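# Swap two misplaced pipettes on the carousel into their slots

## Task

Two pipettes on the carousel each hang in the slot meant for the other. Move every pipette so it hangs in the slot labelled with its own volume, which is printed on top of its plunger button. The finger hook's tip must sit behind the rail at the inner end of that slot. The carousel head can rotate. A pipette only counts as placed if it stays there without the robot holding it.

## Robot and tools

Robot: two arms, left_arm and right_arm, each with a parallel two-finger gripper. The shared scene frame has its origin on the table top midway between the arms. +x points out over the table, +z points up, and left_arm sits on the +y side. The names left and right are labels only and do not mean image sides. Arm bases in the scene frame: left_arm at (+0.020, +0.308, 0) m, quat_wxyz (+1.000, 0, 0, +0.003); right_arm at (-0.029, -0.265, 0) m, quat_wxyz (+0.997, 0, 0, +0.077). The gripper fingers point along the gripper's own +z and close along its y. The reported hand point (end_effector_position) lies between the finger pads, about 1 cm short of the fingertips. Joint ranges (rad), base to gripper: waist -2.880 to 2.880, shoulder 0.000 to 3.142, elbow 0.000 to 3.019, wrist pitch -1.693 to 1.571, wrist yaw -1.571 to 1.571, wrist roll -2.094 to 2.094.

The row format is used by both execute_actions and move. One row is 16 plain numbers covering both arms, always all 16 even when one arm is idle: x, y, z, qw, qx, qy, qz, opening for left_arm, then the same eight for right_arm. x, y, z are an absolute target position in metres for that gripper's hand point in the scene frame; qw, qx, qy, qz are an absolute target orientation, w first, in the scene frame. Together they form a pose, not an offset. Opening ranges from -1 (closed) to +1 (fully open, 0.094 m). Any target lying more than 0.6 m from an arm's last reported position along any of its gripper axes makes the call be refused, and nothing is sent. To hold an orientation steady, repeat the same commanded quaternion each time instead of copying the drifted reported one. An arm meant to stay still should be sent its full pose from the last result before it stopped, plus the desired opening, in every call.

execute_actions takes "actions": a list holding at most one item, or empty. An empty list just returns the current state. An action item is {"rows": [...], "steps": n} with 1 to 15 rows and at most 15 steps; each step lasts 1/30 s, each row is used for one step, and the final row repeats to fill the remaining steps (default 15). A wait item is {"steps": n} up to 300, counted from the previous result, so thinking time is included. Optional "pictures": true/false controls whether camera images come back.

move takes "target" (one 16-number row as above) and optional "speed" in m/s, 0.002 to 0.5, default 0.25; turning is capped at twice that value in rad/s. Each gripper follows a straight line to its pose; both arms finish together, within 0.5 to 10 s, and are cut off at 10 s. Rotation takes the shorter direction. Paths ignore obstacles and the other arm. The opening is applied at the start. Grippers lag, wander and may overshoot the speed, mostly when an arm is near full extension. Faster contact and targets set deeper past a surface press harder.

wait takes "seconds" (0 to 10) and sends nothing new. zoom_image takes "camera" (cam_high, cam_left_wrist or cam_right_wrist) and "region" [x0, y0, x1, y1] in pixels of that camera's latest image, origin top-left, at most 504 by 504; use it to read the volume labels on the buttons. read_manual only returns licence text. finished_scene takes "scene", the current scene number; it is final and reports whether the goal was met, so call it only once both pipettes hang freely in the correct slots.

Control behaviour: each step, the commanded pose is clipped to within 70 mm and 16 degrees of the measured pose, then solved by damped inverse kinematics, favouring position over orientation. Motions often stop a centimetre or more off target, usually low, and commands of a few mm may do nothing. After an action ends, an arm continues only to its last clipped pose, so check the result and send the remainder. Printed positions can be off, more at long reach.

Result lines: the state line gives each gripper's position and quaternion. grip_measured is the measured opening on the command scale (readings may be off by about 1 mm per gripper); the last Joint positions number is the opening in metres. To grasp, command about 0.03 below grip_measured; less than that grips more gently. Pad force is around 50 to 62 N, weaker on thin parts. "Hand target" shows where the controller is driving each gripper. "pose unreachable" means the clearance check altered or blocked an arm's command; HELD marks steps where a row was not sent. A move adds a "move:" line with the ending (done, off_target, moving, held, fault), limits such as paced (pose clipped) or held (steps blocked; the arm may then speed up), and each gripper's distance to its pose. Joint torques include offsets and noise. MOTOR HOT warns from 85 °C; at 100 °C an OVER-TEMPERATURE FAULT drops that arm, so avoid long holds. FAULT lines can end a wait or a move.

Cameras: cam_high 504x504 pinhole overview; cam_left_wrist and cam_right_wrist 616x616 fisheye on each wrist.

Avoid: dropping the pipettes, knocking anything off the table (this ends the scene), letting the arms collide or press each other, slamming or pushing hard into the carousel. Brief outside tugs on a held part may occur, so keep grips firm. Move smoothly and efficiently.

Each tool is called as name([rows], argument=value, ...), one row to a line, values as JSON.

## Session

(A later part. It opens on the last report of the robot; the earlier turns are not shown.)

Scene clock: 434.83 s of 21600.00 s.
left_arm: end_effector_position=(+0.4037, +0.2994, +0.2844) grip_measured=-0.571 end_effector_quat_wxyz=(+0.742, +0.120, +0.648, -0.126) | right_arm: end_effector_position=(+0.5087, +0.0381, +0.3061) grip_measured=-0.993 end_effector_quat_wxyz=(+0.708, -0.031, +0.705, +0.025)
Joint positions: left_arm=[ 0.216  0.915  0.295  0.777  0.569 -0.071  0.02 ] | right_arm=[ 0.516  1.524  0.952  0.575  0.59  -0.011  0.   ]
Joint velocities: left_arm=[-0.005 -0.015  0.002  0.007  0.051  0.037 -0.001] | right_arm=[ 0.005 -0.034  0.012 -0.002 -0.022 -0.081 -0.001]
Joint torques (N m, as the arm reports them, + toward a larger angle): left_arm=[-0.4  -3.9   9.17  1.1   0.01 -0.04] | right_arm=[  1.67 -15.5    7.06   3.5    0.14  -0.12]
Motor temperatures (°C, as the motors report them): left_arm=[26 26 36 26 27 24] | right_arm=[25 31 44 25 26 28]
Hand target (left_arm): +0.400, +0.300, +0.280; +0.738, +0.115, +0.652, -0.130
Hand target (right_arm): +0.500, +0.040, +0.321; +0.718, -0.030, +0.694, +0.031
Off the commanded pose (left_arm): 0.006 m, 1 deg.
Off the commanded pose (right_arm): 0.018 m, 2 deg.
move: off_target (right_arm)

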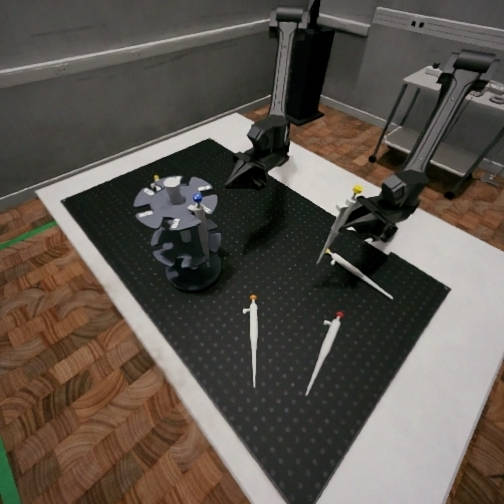

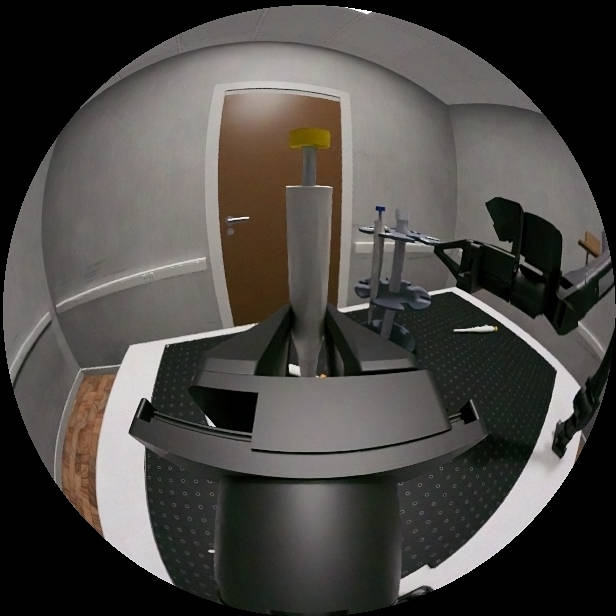

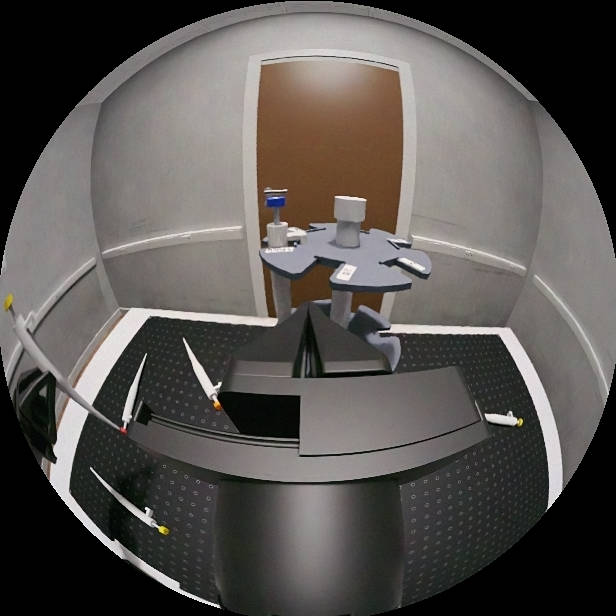

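move(target=[0.50,0.075,0.285,0.7084,0.1206,0.6841,-0.1249,-0.605, 0.46,-0.30,0.25,0.5,0,0.866,0,1], speed=0.12)

Scene clock: 465.47 s of 21600.00 s.
left_arm: end_effector_position=(+0.4837, +0.0843, +0.2633) grip_measured=-0.571 end_effector_quat_wxyz=(+0.697, +0.120, +0.696, -0.124) | right_arm: end_effector_position=(+0.4557, -0.2948, +0.2316) grip_measured=+1.000 end_effector_quat_wxyz=(+0.491, +0.004, +0.871, +0.006)
Joint positions: left_arm=[-0.507  1.287  0.573  0.716 -0.153 -0.006  0.02 ] | right_arm=[-0.243  1.13   0.748 -0.164 -0.083 -0.033  0.094]
Joint velocities: left_arm=[-0.005 -0.005 -0.012  0.002 -0.095 -0.051  0.001] | right_arm=[-0.005 -0.015 -0.017 -0.022  0.081 -0.051  0.   ]
Joint torques (N m, as the arm reports them, + toward a larger angle): left_arm=[-1.16 -8.42 15.06  1.26 -0.18  0.1 ] | right_arm=[ 0.36 -9.41 10.07  1.48 -0.22 -0.13]
Motor temperatures (°C, as the motors report them): left_arm=[26 26 37 26 27 24] | right_arm=[25 31 40 25 26 28]
Hand target (left_arm): +0.496, +0.075, +0.285; +0.708, +0.119, +0.684, -0.126
Hand target (right_arm): +0.457, -0.298, +0.248; +0.500, -0.000, +0.866, +0.002
Off the commanded pose (left_arm): 0.029 m, 2 deg.
Off the commanded pose (right_arm): 0.020 m, 2 deg.
After step 90, 24.40 s passed at rest.
move: off_target (left_arm, right_arm)

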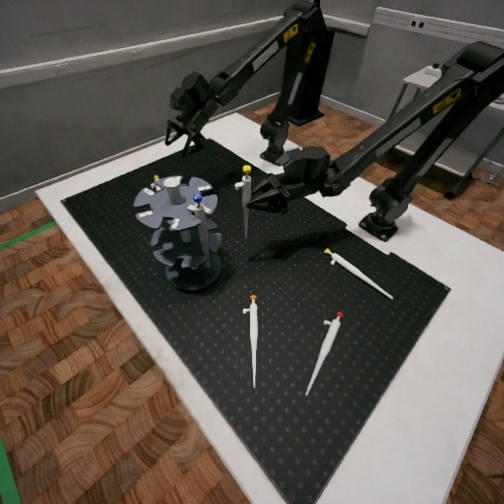

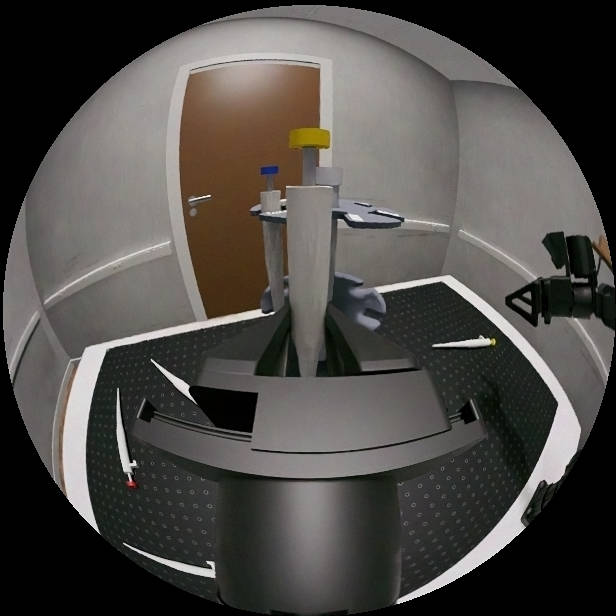

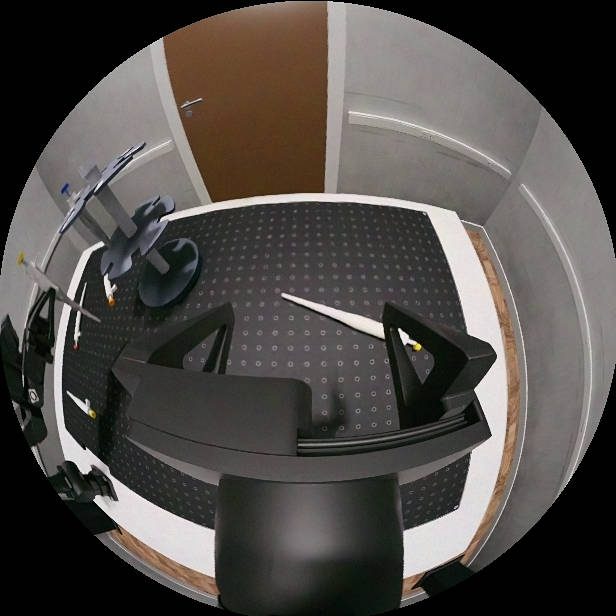

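move(target=[0.525,0.042,0.291,0.7084,0.1206,0.6841,-0.1249,-0.605, 0.46,-0.30,0.25,0.5,0,0.866,0,1], speed=0.06)

Scene clock: 469.57 s of 21600.00 s.
left_arm: end_effector_position=(+0.5115, +0.0538, +0.2704) grip_measured=-0.571 end_effector_quat_wxyz=(+0.698, +0.120, +0.695, -0.122) | right_arm: end_effector_position=(+0.4553, -0.2947, +0.2309) grip_measured=+1.000 end_effector_quat_wxyz=(+0.489, +0.002, +0.872, +0.005)
Joint positions: left_arm=[-0.543  1.38   0.681  0.703 -0.192 -0.003  0.02 ] | right_arm=[-0.243  1.13   0.748 -0.167 -0.083 -0.039  0.094]
Joint velocities: left_arm=[ 0.005 -0.005 -0.002 -0.017  0.007  0.022 -0.   ] | right_arm=[-0.015  0.015  0.007 -0.007  0.022 -0.007  0.   ]
Joint torques (N m, as the arm reports them, + toward a larger angle): left_arm=[ -1.61 -10.3   15.27   1.23  -0.14   0.09] | right_arm=[ 0.44 -8.69 10.84  1.55 -0.19 -0.15]
Motor temperatures (°C, as the motors report them): left_arm=[26 26 38 26 27 24] | right_arm=[25 31 40 25 26 28]
Hand target (left_arm): +0.523, +0.042, +0.291; +0.708, +0.120, +0.684, -0.125
Hand target (right_arm): +0.459, -0.300, +0.250; +0.500, +0.000, +0.866, -0.000
Off the commanded pose (left_arm): 0.027 m, 2 deg.
Off the commanded pose (right_arm): 0.020 m, 2 deg.
move: off_target (left_arm, right_arm)

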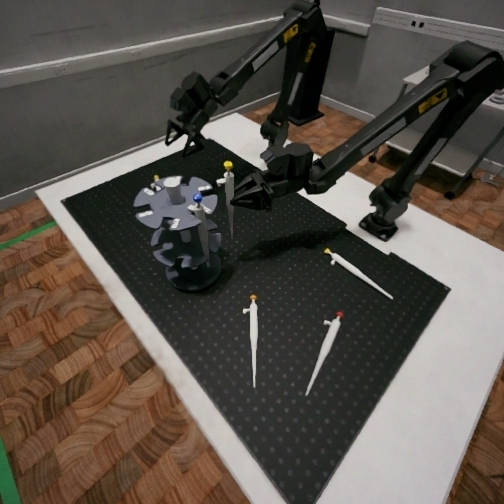

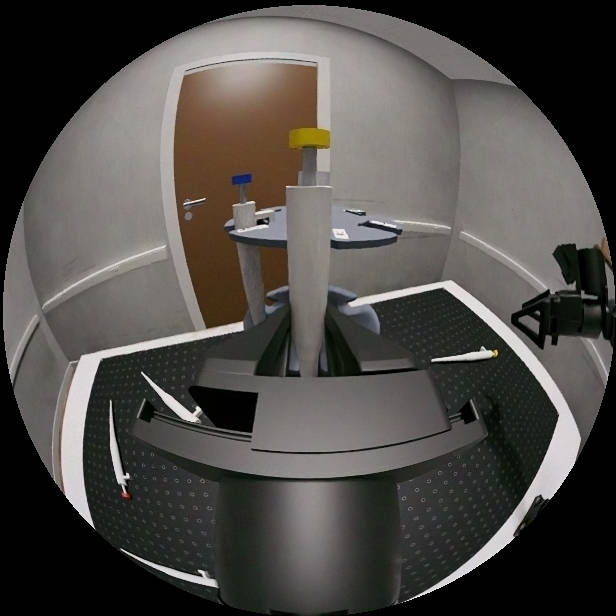

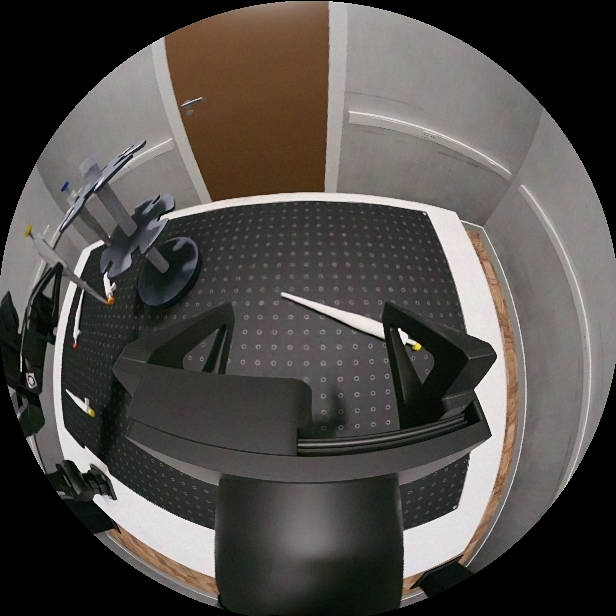

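zoom_image(camera="cam_high", region=[120, 150, 260, 250])

Region (120, 150, 260, 250) of cam_high's 504x504 image, scaled by 3.600, with more detail than that image has; it fills the top 360 rows of this view, and the rest is white.

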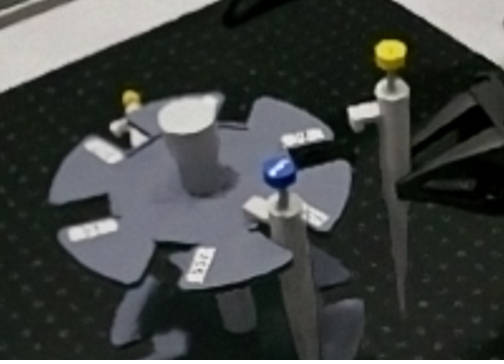

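move(target=[0.560,0.027,0.290,0.7084,0.1206,0.6841,-0.1249,-0.605, 0.46,-0.30,0.25,0.5,0,0.866,0,1], speed=0.03)

zoom_image(camera="cam_high", region=[120, 150, 260, 250])

Scene clock: 475.47 s of 21600.00 s.
left_arm: end_effector_position=(+0.5432, +0.0339, +0.2708) grip_measured=-0.571 end_effector_quat_wxyz=(+0.698, +0.121, +0.695, -0.125) | right_arm: end_effector_position=(+0.4553, -0.2947, +0.2309) grip_measured=+1.000 end_effector_quat_wxyz=(+0.489, +0.002, +0.872, +0.005)
Joint positions: left_arm=[-0.543  1.474  0.78   0.7   -0.187 -0.003  0.02 ] | right_arm=[-0.243  1.13   0.748 -0.167 -0.083 -0.039  0.094]
Joint velocities: left_arm=[ 0.005  0.005 -0.002 -0.017 -0.037 -0.095  0.001] | right_arm=[-0.015 -0.005  0.007  0.007 -0.051  0.022  0.   ]
Joint torques (N m, as the arm reports them, + toward a larger angle): left_arm=[ -0.36 -11.6   15.26   1.27   0.1    0.11] | right_arm=[-0.27 -8.46 10.77  1.49 -0.19 -0.1 ]
Motor temperatures (°C, as the motors report them): left_arm=[26 26 39 26 27 24] | right_arm=[25 31 41 25 26 28]
Hand target (left_arm): +0.558, +0.027, +0.290; +0.709, +0.120, +0.684, -0.125
Hand target (right_arm): +0.459, -0.300, +0.250; +0.500, +0.000, +0.866, -0.000
Off the commanded pose (left_arm): 0.026 m, 2 deg.
Off the commanded pose (right_arm): 0.020 m, 2 deg.
After step 90, 0.67 s passed at rest.
move: off_target (left_arm, right_arm)

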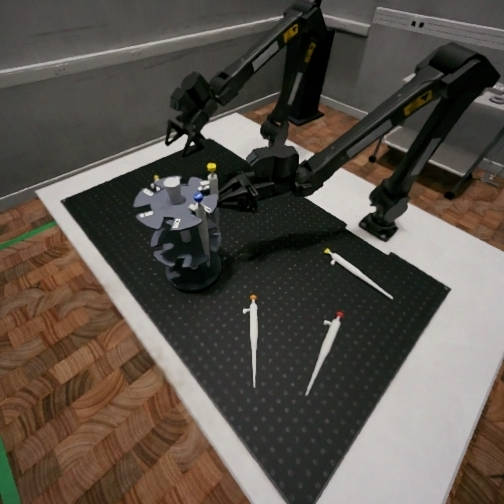

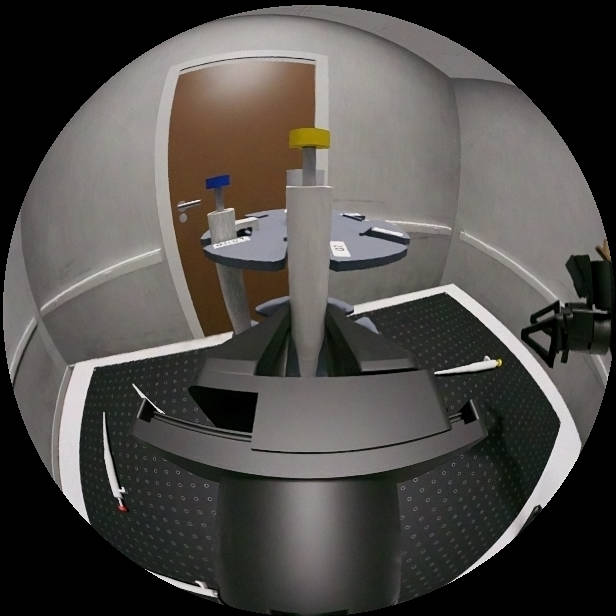

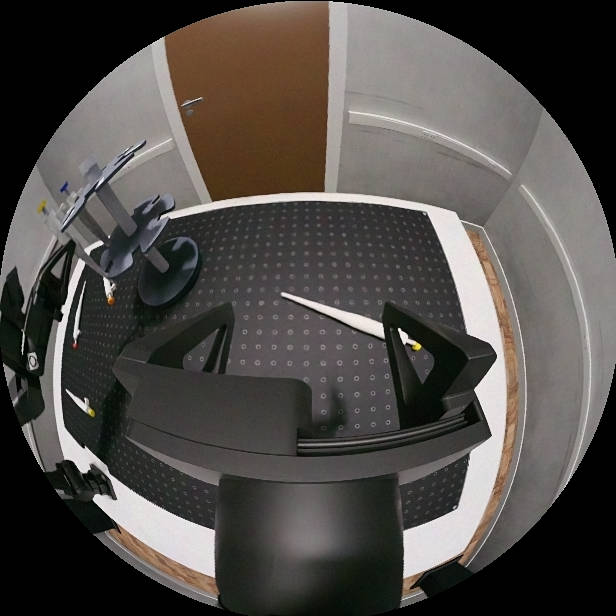

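Region (120, 150, 260, 250) of cam_high's 504x504 image, scaled by 3.600, with more detail than that image has; it fills the top 360 rows of this view, and the rest is white.

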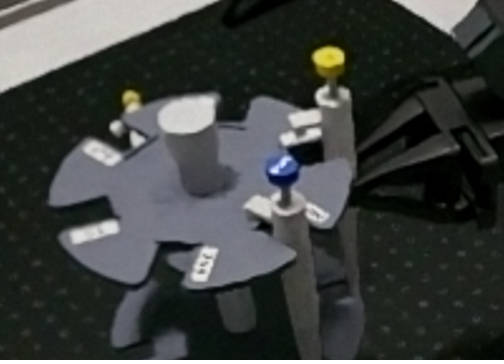

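move(target=[0.583,0.026,0.290,0.7084,0.1206,0.6841,-0.1249,-0.605, 0.46,-0.30,0.25,0.5,0,0.866,0,1], speed=0.02)

zoom_image(camera="cam_high", region=[120, 150, 260, 250])

Scene clock: 481.13 s of 21600.00 s.
left_arm: end_effector_position=(+0.5641, +0.0287, +0.2710) grip_measured=-0.571 end_effector_quat_wxyz=(+0.697, +0.124, +0.694, -0.127) | right_arm: end_effector_position=(+0.4553, -0.2947, +0.2309) grip_measured=+1.000 end_effector_quat_wxyz=(+0.489, +0.002, +0.872, +0.005)
Joint positions: left_arm=[-0.526  1.523  0.836  0.692 -0.161 -0.002  0.02 ] | right_arm=[-0.243  1.13   0.748 -0.167 -0.083 -0.039  0.094]
Joint velocities: left_arm=[-0.005  0.005 -0.002 -0.027  0.007 -0.037 -0.   ] | right_arm=[-0.005 -0.015 -0.012 -0.002 -0.022 -0.037  0.   ]
Joint torques (N m, as the arm reports them, + toward a larger angle): left_arm=[  0.16 -13.47  15.53   1.26   0.     0.13] | right_arm=[ 0.01 -8.43 10.75  1.58 -0.16 -0.11]
Motor temperatures (°C, as the motors report them): left_arm=[26 27 40 26 27 24] | right_arm=[25 31 41 25 26 28]
Hand target (left_arm): +0.581, +0.026, +0.290; +0.708, +0.121, +0.684, -0.125
Hand target (right_arm): +0.459, -0.300, +0.250; +0.500, -0.000, +0.866, -0.000
Off the commanded pose (left_arm): 0.027 m, 2 deg.
Off the commanded pose (right_arm): 0.020 m, 2 deg.
After step 90, 0.17 s passed at rest.
move: off_target (left_arm, right_arm)

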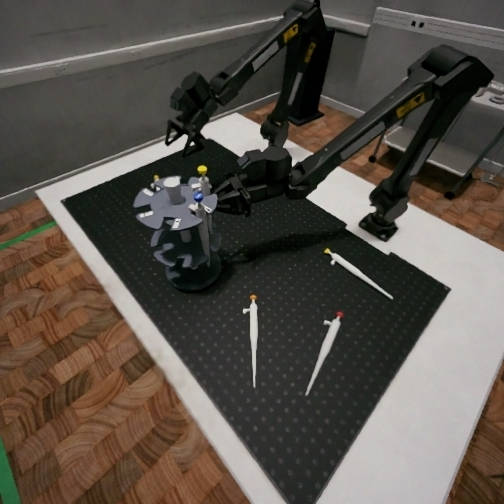

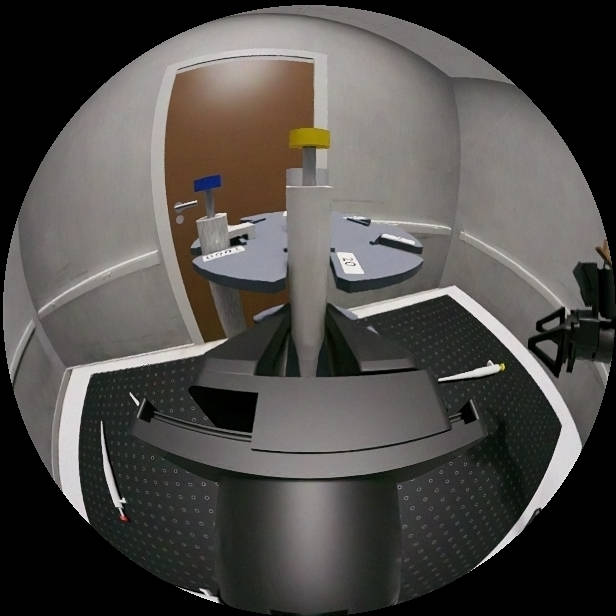

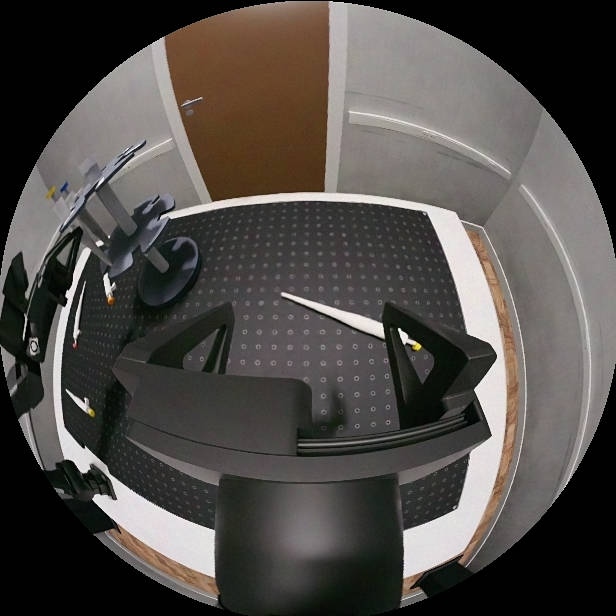

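Region (120, 150, 260, 250) of cam_high's 504x504 image, scaled by 3.600, with more detail than that image has; it fills the top 360 rows of this view, and the rest is white.

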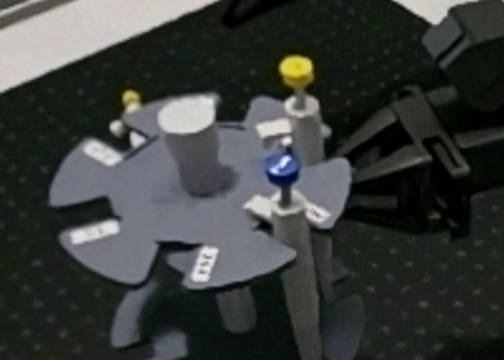

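move(target=[0.588,0.024,0.290,0.7084,0.1206,0.6841,-0.1249,-0.605, 0.46,-0.30,0.25,0.5,0,0.866,0,1], speed=0.01)

Scene clock: 486.43 s of 21600.00 s.
left_arm: end_effector_position=(+0.5660, +0.0280, +0.2682) grip_measured=-0.571 end_effector_quat_wxyz=(+0.696, +0.125, +0.696, -0.127) | right_arm: end_effector_position=(+0.4553, -0.2947, +0.2309) grip_measured=+1.000 end_effector_quat_wxyz=(+0.489, +0.002, +0.872, +0.005)
Joint positions: left_arm=[-0.525  1.531  0.84   0.692 -0.16  -0.002  0.02 ] | right_arm=[-0.243  1.13   0.748 -0.167 -0.083 -0.039  0.094]
Joint velocities: left_arm=[ 0.005 -0.005  0.002 -0.002  0.022 -0.007  0.001] | right_arm=[-0.015  0.005  0.002  0.012 -0.037 -0.007  0.   ]
Joint torques (N m, as the arm reports them, + toward a larger angle): left_arm=[  0.4  -12.67  16.42   1.25   0.07   0.11] | right_arm=[ 0.36 -8.22 10.79  1.47 -0.15 -0.11]
Motor temperatures (°C, as the motors report them): left_arm=[26 27 40 26 27 24] | right_arm=[25 30 41 25 26 28]
Hand target (left_arm): +0.586, +0.025, +0.290; +0.709, +0.120, +0.684, -0.125
Hand target (right_arm): +0.459, -0.300, +0.250; +0.500, +0.000, +0.866, -0.000
Off the commanded pose (left_arm): 0.031 m, 2 deg.
Off the commanded pose (right_arm): 0.020 m, 2 deg.
move: off_target (left_arm, right_arm)

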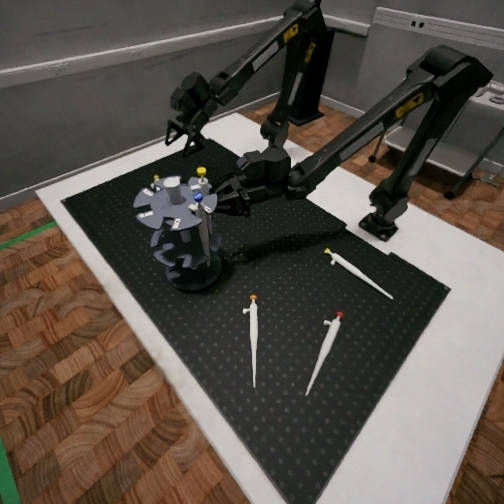

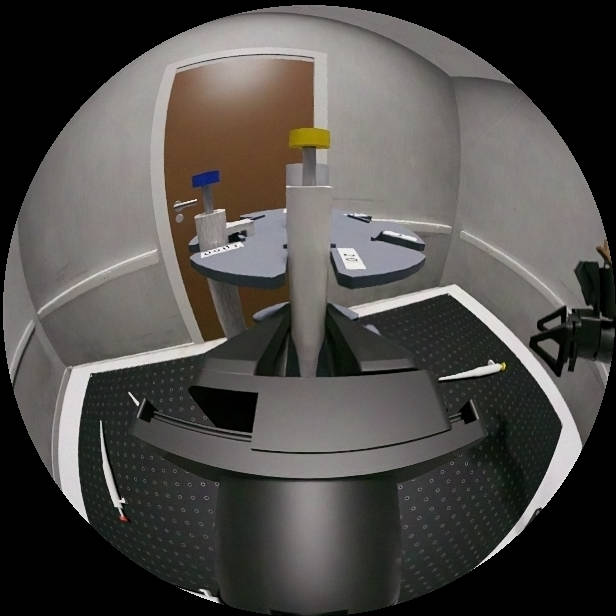

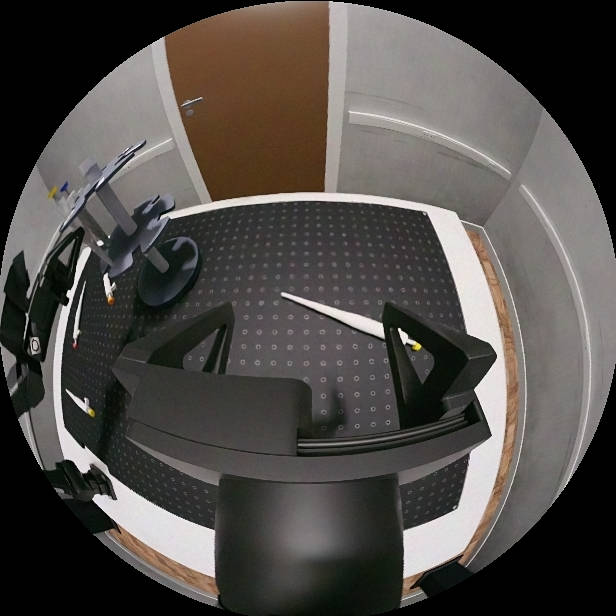

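move(target=[0.585,0.025,0.273,0.7084,0.1206,0.6841,-0.1249,-0.605, 0.46,-0.30,0.25,0.5,0,0.866,0,1], speed=0.015)

zoom_image(camera="cam_high", region=[120, 150, 260, 250])

Scene clock: 490.30 s of 21600.00 s.
left_arm: end_effector_position=(+0.5681, +0.0268, +0.2612) grip_measured=-0.571 end_effector_quat_wxyz=(+0.695, +0.125, +0.697, -0.126) | right_arm: end_effector_position=(+0.4553, -0.2947, +0.2309) grip_measured=+1.000 end_effector_quat_wxyz=(+0.489, +0.002, +0.872, +0.005)
Joint positions: left_arm=[-0.525  1.548  0.84   0.706 -0.16  -0.002  0.02 ] | right_arm=[-0.243  1.13   0.748 -0.167 -0.083 -0.039  0.094]
Joint velocities: left_arm=[-0.005 -0.005 -0.002 -0.022  0.007 -0.007 -0.   ] | right_arm=[-0.015  0.005  0.012  0.002 -0.066  0.022  0.   ]
Joint torques (N m, as the arm reports them, + toward a larger angle): left_arm=[  0.32 -12.14  13.87   2.43   0.03   0.11] | right_arm=[ 0.05 -8.39 10.64  1.41 -0.16 -0.13]
Motor temperatures (°C, as the motors report them): left_arm=[26 27 40 26 27 24] | right_arm=[25 30 42 25 26 28]
Hand target (left_arm): +0.584, +0.025, +0.273; +0.708, +0.121, +0.684, -0.125
Hand target (right_arm): +0.459, -0.300, +0.250; +0.500, +0.000, +0.866, -0.000
Off the commanded pose (left_arm): 0.021 m, 2 deg.
Off the commanded pose (right_arm): 0.020 m, 2 deg.
move: off_target (left_arm, right_arm)

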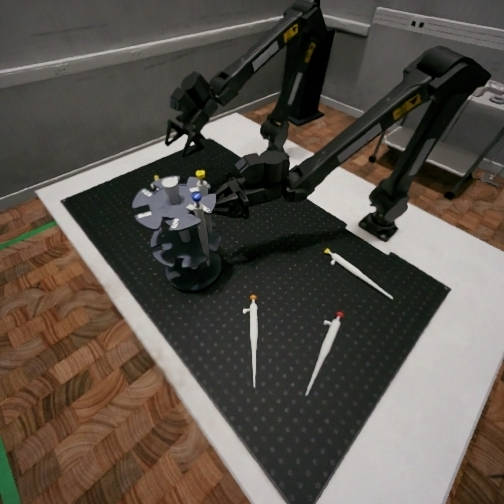

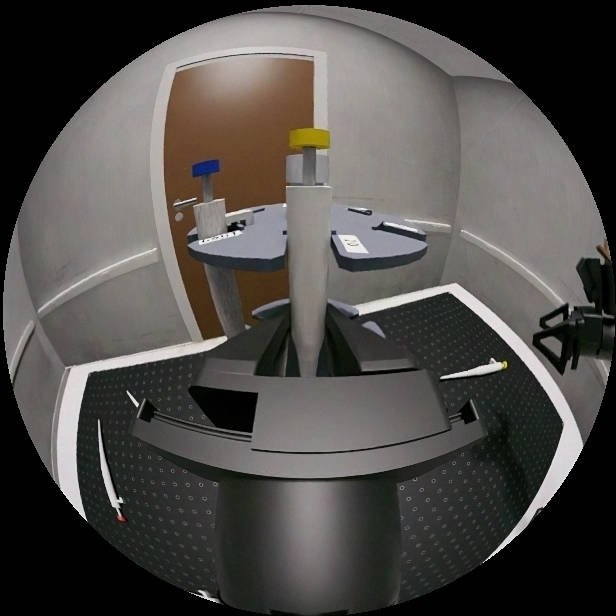

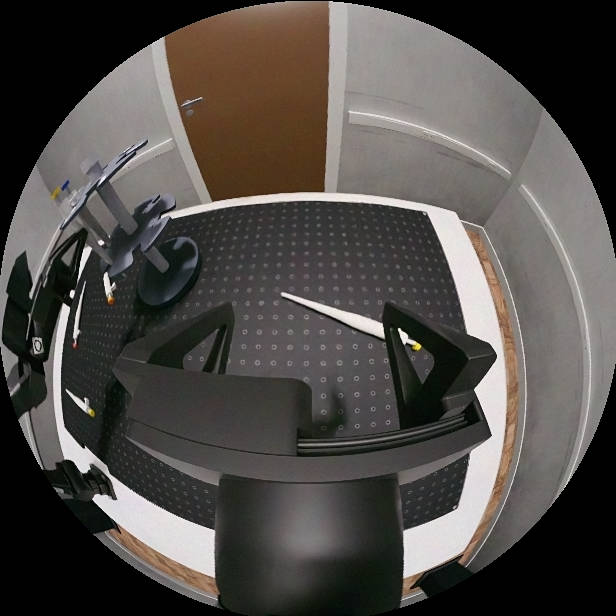

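Region (120, 150, 260, 250) of cam_high's 504x504 image, scaled by 3.600, with more detail than that image has; it fills the top 360 rows of this view, and the rest is white.

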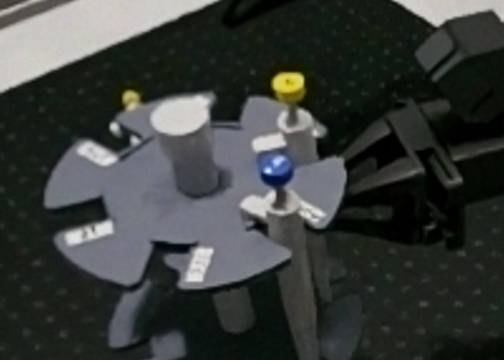

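move(target=[0.576,0.028,0.264,0.7084,0.1206,0.6841,-0.1249,-0.605, 0.46,-0.30,0.25,0.5,0,0.866,0,1], speed=0.015)

zoom_image(camera="cam_high", region=[120, 150, 260, 250])

Scene clock: 494.37 s of 21600.00 s.
left_arm: end_effector_position=(+0.5688, +0.0264, +0.2621) grip_measured=-0.571 end_effector_quat_wxyz=(+0.699, +0.124, +0.692, -0.127) | right_arm: end_effector_position=(+0.4553, -0.2947, +0.2309) grip_measured=+1.000 end_effector_quat_wxyz=(+0.489, +0.002, +0.872, +0.005)
Joint positions: left_arm=[-0.525  1.555  0.84   0.726 -0.16  -0.     0.02 ] | right_arm=[-0.243  1.13   0.748 -0.167 -0.083 -0.039  0.094]
Joint velocities: left_arm=[-0.005 -0.015  0.012 -0.012 -0.007 -0.051  0.001] | right_arm=[-0.015  0.005 -0.007 -0.002  0.051  0.051  0.   ]
Joint torques (N m, as the arm reports them, + toward a larger angle): left_arm=[ -0.14 -12.49  10.82   2.97  -0.07   0.09] | right_arm=[ 0.06 -8.1  10.73  1.47 -0.16 -0.12]
Motor temperatures (°C, as the motors report them): left_arm=[26 27 40 26 27 24] | right_arm=[25 30 42 25 26 28]
Hand target (left_arm): +0.576, +0.028, +0.264; +0.708, +0.120, +0.684, -0.125
Hand target (right_arm): +0.459, -0.300, +0.250; +0.500, +0.000, +0.866, -0.000
Off the commanded pose (left_arm): 0.008 m, 1 deg.
Off the commanded pose (right_arm): 0.020 m, 2 deg.
move: off_target (right_arm)

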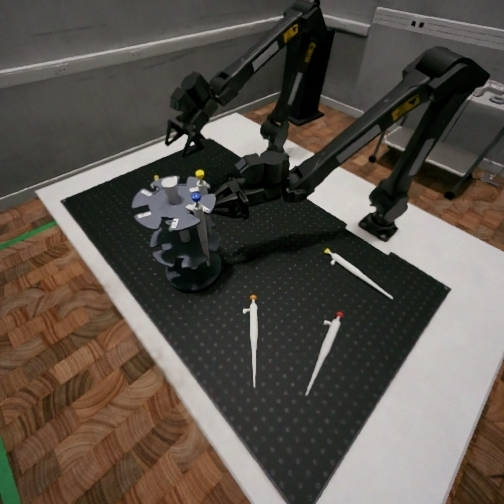

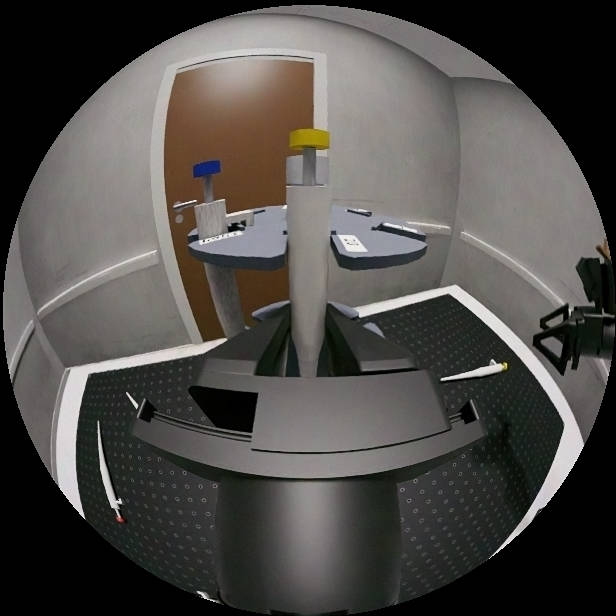

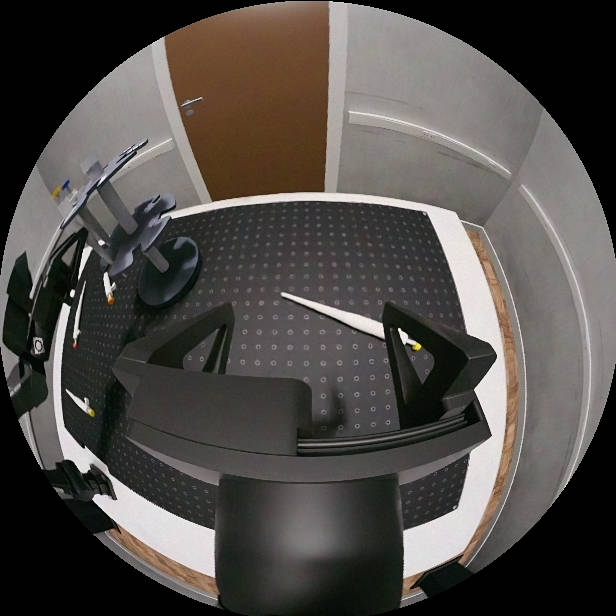

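Region (120, 150, 260, 250) of cam_high's 504x504 image, scaled by 3.600, with more detail than that image has; it fills the top 360 rows of this view, and the rest is white.

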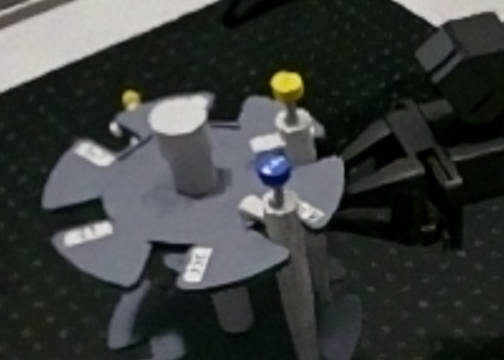

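move(target=[0.572,0.029,0.255,0.6964,0.1228,0.6964,-0.1228,-0.605, 0.46,-0.30,0.25,0.5,0,0.866,0,1], speed=0.01)

zoom_image(camera="cam_left_wrist", region=[170, 110, 450, 320])

Scene clock: 499.57 s of 21600.00 s.
left_arm: end_effector_position=(+0.5688, +0.0264, +0.2621) grip_measured=-0.571 end_effector_quat_wxyz=(+0.699, +0.124, +0.692, -0.127) | right_arm: end_effector_position=(+0.4553, -0.2947, +0.2309) grip_measured=+1.000 end_effector_quat_wxyz=(+0.489, +0.002, +0.872, +0.005)
Joint positions: left_arm=[-0.525  1.555  0.84   0.726 -0.16  -0.     0.02 ] | right_arm=[-0.243  1.13   0.748 -0.167 -0.083 -0.039  0.094]
Joint velocities: left_arm=[-0.015 -0.015 -0.002 -0.007 -0.007  0.007 -0.   ] | right_arm=[-0.005  0.005 -0.007 -0.017 -0.037 -0.081  0.   ]
Joint torques (N m, as the arm reports them, + toward a larger angle): left_arm=[ -0.13 -13.66   9.86   1.81  -0.12   0.06] | right_arm=[-0.07 -8.58 10.69  1.65 -0.17 -0.13]
Motor temperatures (°C, as the motors report them): left_arm=[26 27 39 26 27 24] | right_arm=[25 30 42 25 26 28]
Hand target (left_arm): +0.572, +0.029, +0.255; +0.696, +0.123, +0.696, -0.123
Hand target (right_arm): +0.459, -0.300, +0.250; +0.500, +0.000, +0.866, -0.000
Off the commanded pose (left_arm): 0.008 m, 1 deg.
Off the commanded pose (right_arm): 0.020 m, 2 deg.
move: off_target (right_arm)

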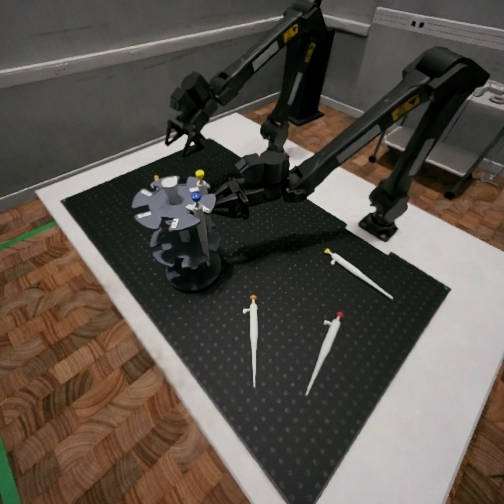

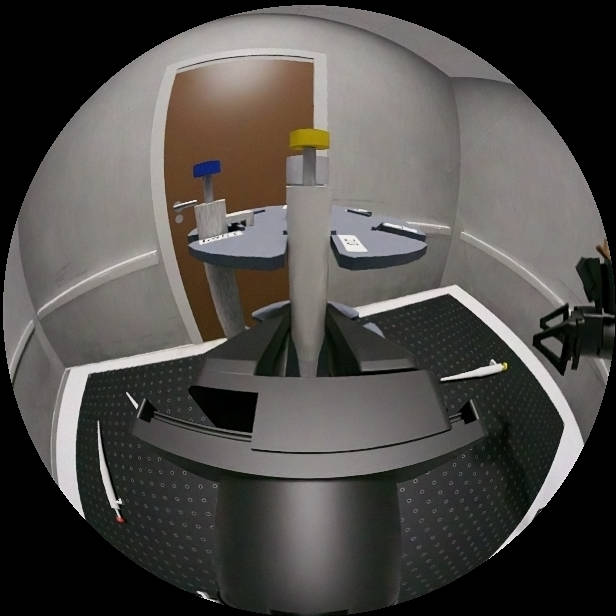

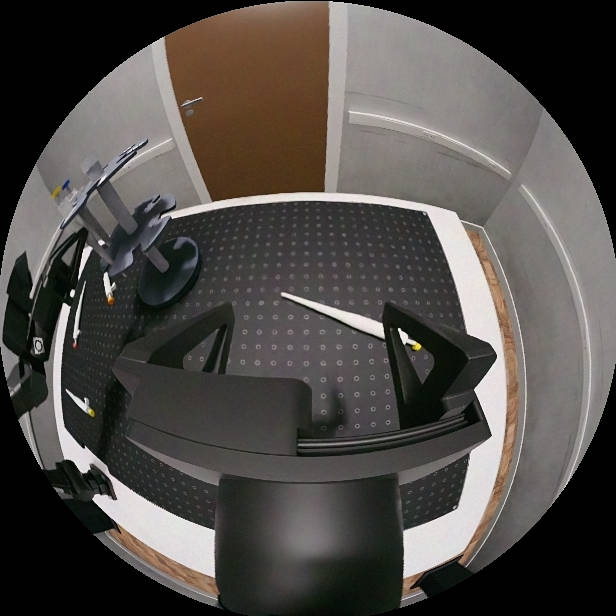

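Region (170, 110, 450, 320) of cam_left_wrist's 616x616 image, scaled by 1.800, with more detail than that image has; it fills the top 378 rows of this view, and the rest is white.

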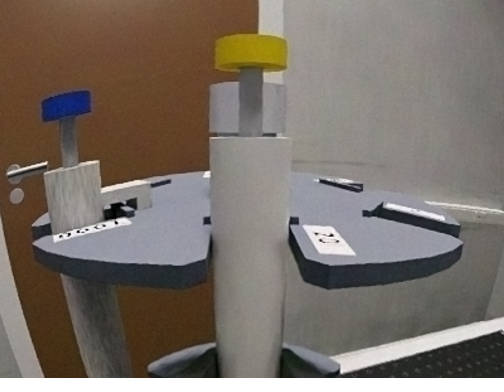

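Still in deadband. Command lower.

move(target=[0.570,0.030,0.247,0.6964,0.1228,0.6964,-0.1228,-0.605, 0.46,-0.30,0.25,0.5,0,0.866,0,1], speed=0.008)

Scene clock: 503.57 s of 21600.00 s.
left_arm: end_effector_position=(+0.5673, +0.0272, +0.2595) grip_measured=-0.571 end_effector_quat_wxyz=(+0.698, +0.125, +0.693, -0.127) | right_arm: end_effector_position=(+0.4553, -0.2947, +0.2309) grip_measured=+1.000 end_effector_quat_wxyz=(+0.489, +0.002, +0.872, +0.005)
Joint positions: left_arm=[-0.525  1.555  0.833  0.73  -0.16  -0.     0.02 ] | right_arm=[-0.243  1.13   0.748 -0.167 -0.083 -0.039  0.094]
Joint velocities: left_arm=[-0.015  0.005  0.002 -0.002  0.066  0.022 -0.001] | right_arm=[-0.005  0.005  0.017 -0.007 -0.037  0.007  0.   ]
Joint torques (N m, as the arm reports them, + toward a larger angle): left_arm=[ -0.48 -12.55   8.92   2.57  -0.15   0.05] | right_arm=[-0.25 -8.81 10.74  1.51 -0.16 -0.11]
Motor temperatures (°C, as the motors report them): left_arm=[26 27 38 26 27 24] | right_arm=[25 30 42 25 26 28]
Hand target (left_arm): +0.570, +0.030, +0.247; +0.696, +0.123, +0.697, -0.123
Hand target (right_arm): +0.459, -0.300, +0.250; +0.500, +0.000, +0.866, -0.000
Off the commanded pose (left_arm): 0.013 m, 1 deg.
Off the commanded pose (right_arm): 0.020 m, 2 deg.
move: off_target (left_arm, right_arm)

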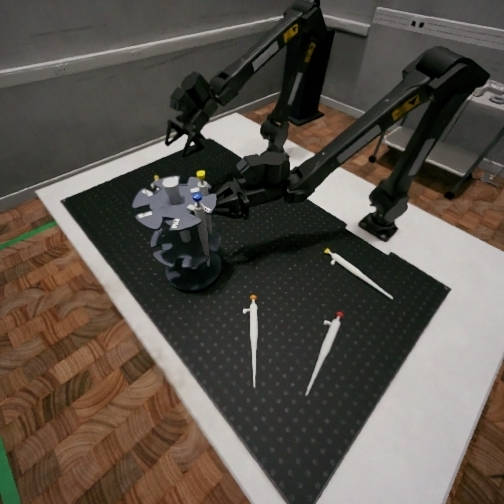

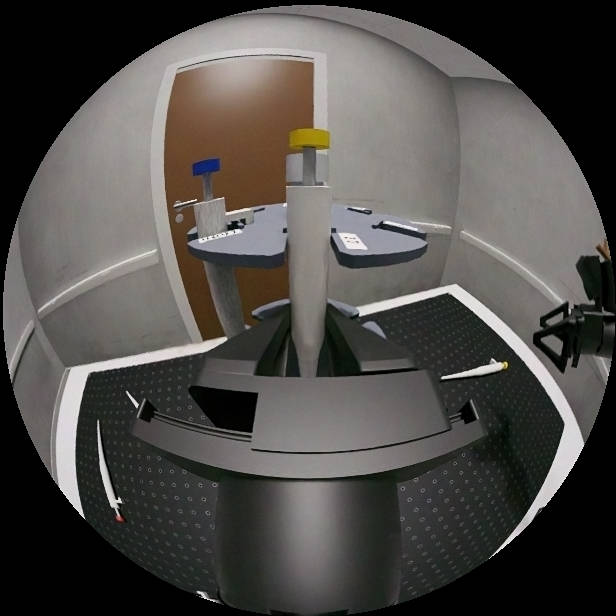

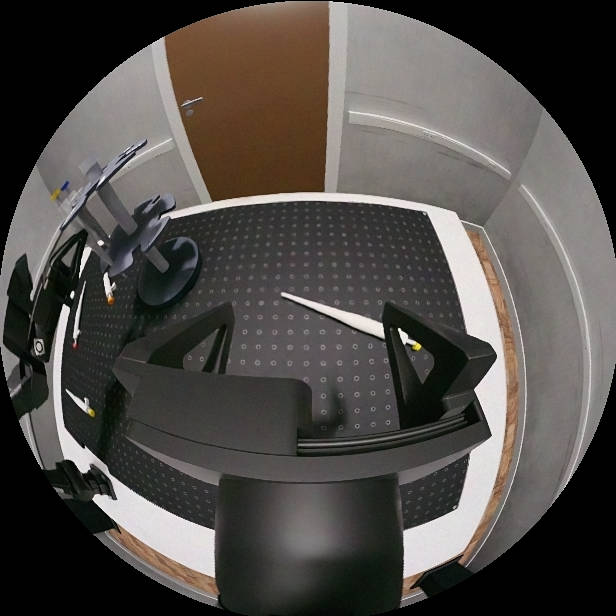

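move(target=[0.570,0.030,0.241,0.6964,0.1228,0.6964,-0.1228,-0.605, 0.46,-0.30,0.25,0.5,0,0.866,0,1], speed=0.006)

zoom_image(camera="cam_high", region=[120, 150, 260, 250])

Scene clock: 509.03 s of 21600.00 s.
left_arm: end_effector_position=(+0.5665, +0.0277, +0.2579) grip_measured=-0.571 end_effector_quat_wxyz=(+0.701, +0.124, +0.691, -0.128) | right_arm: end_effector_position=(+0.4553, -0.2947, +0.2309) grip_measured=+1.000 end_effector_quat_wxyz=(+0.489, +0.002, +0.872, +0.005)
Joint positions: left_arm=[-0.525  1.56   0.827  0.749 -0.16  -0.     0.02 ] | right_arm=[-0.243  1.13   0.748 -0.167 -0.083 -0.039  0.094]
Joint velocities: left_arm=[-0.005 -0.015  0.002 -0.022  0.022 -0.007 -0.001] | right_arm=[-0.005 -0.005 -0.007 -0.002 -0.007 -0.037  0.   ]
Joint torques (N m, as the arm reports them, + toward a larger angle): left_arm=[ -0.18 -11.24   8.97   2.54  -0.18   0.06] | right_arm=[-0.41 -8.46 10.82  1.54 -0.19 -0.07]
Motor temperatures (°C, as the motors report them): left_arm=[26 27 38 26 27 24] | right_arm=[25 30 42 25 26 28]
Hand target (left_arm): +0.570, +0.030, +0.241; +0.696, +0.123, +0.697, -0.123
Hand target (right_arm): +0.459, -0.300, +0.250; +0.500, +0.000, +0.866, -0.000
Off the commanded pose (left_arm): 0.017 m, 1 deg.
Off the commanded pose (right_arm): 0.020 m, 2 deg.
move: off_target (left_arm, right_arm)

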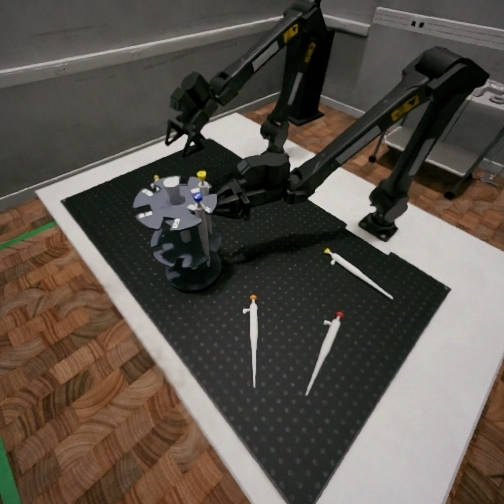

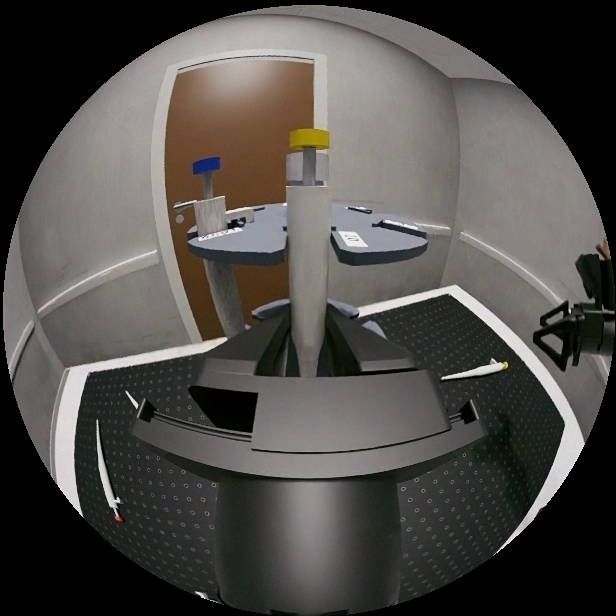

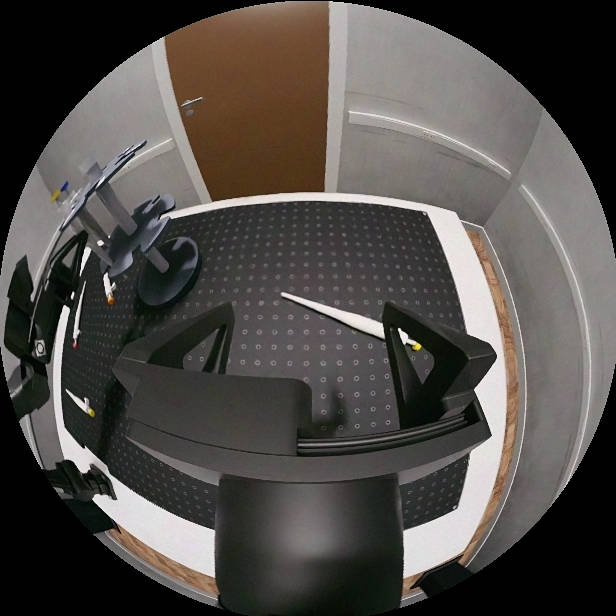

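Region (120, 150, 260, 250) of cam_high's 504x504 image, scaled by 3.600, with more detail than that image has; it fills the top 360 rows of this view, and the rest is white.

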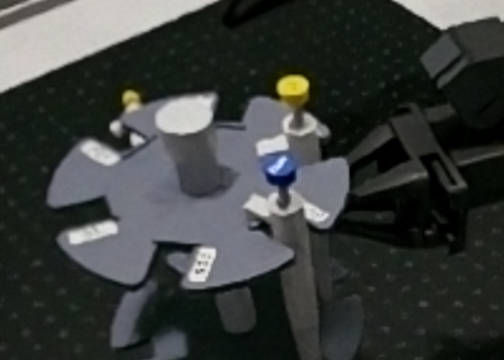

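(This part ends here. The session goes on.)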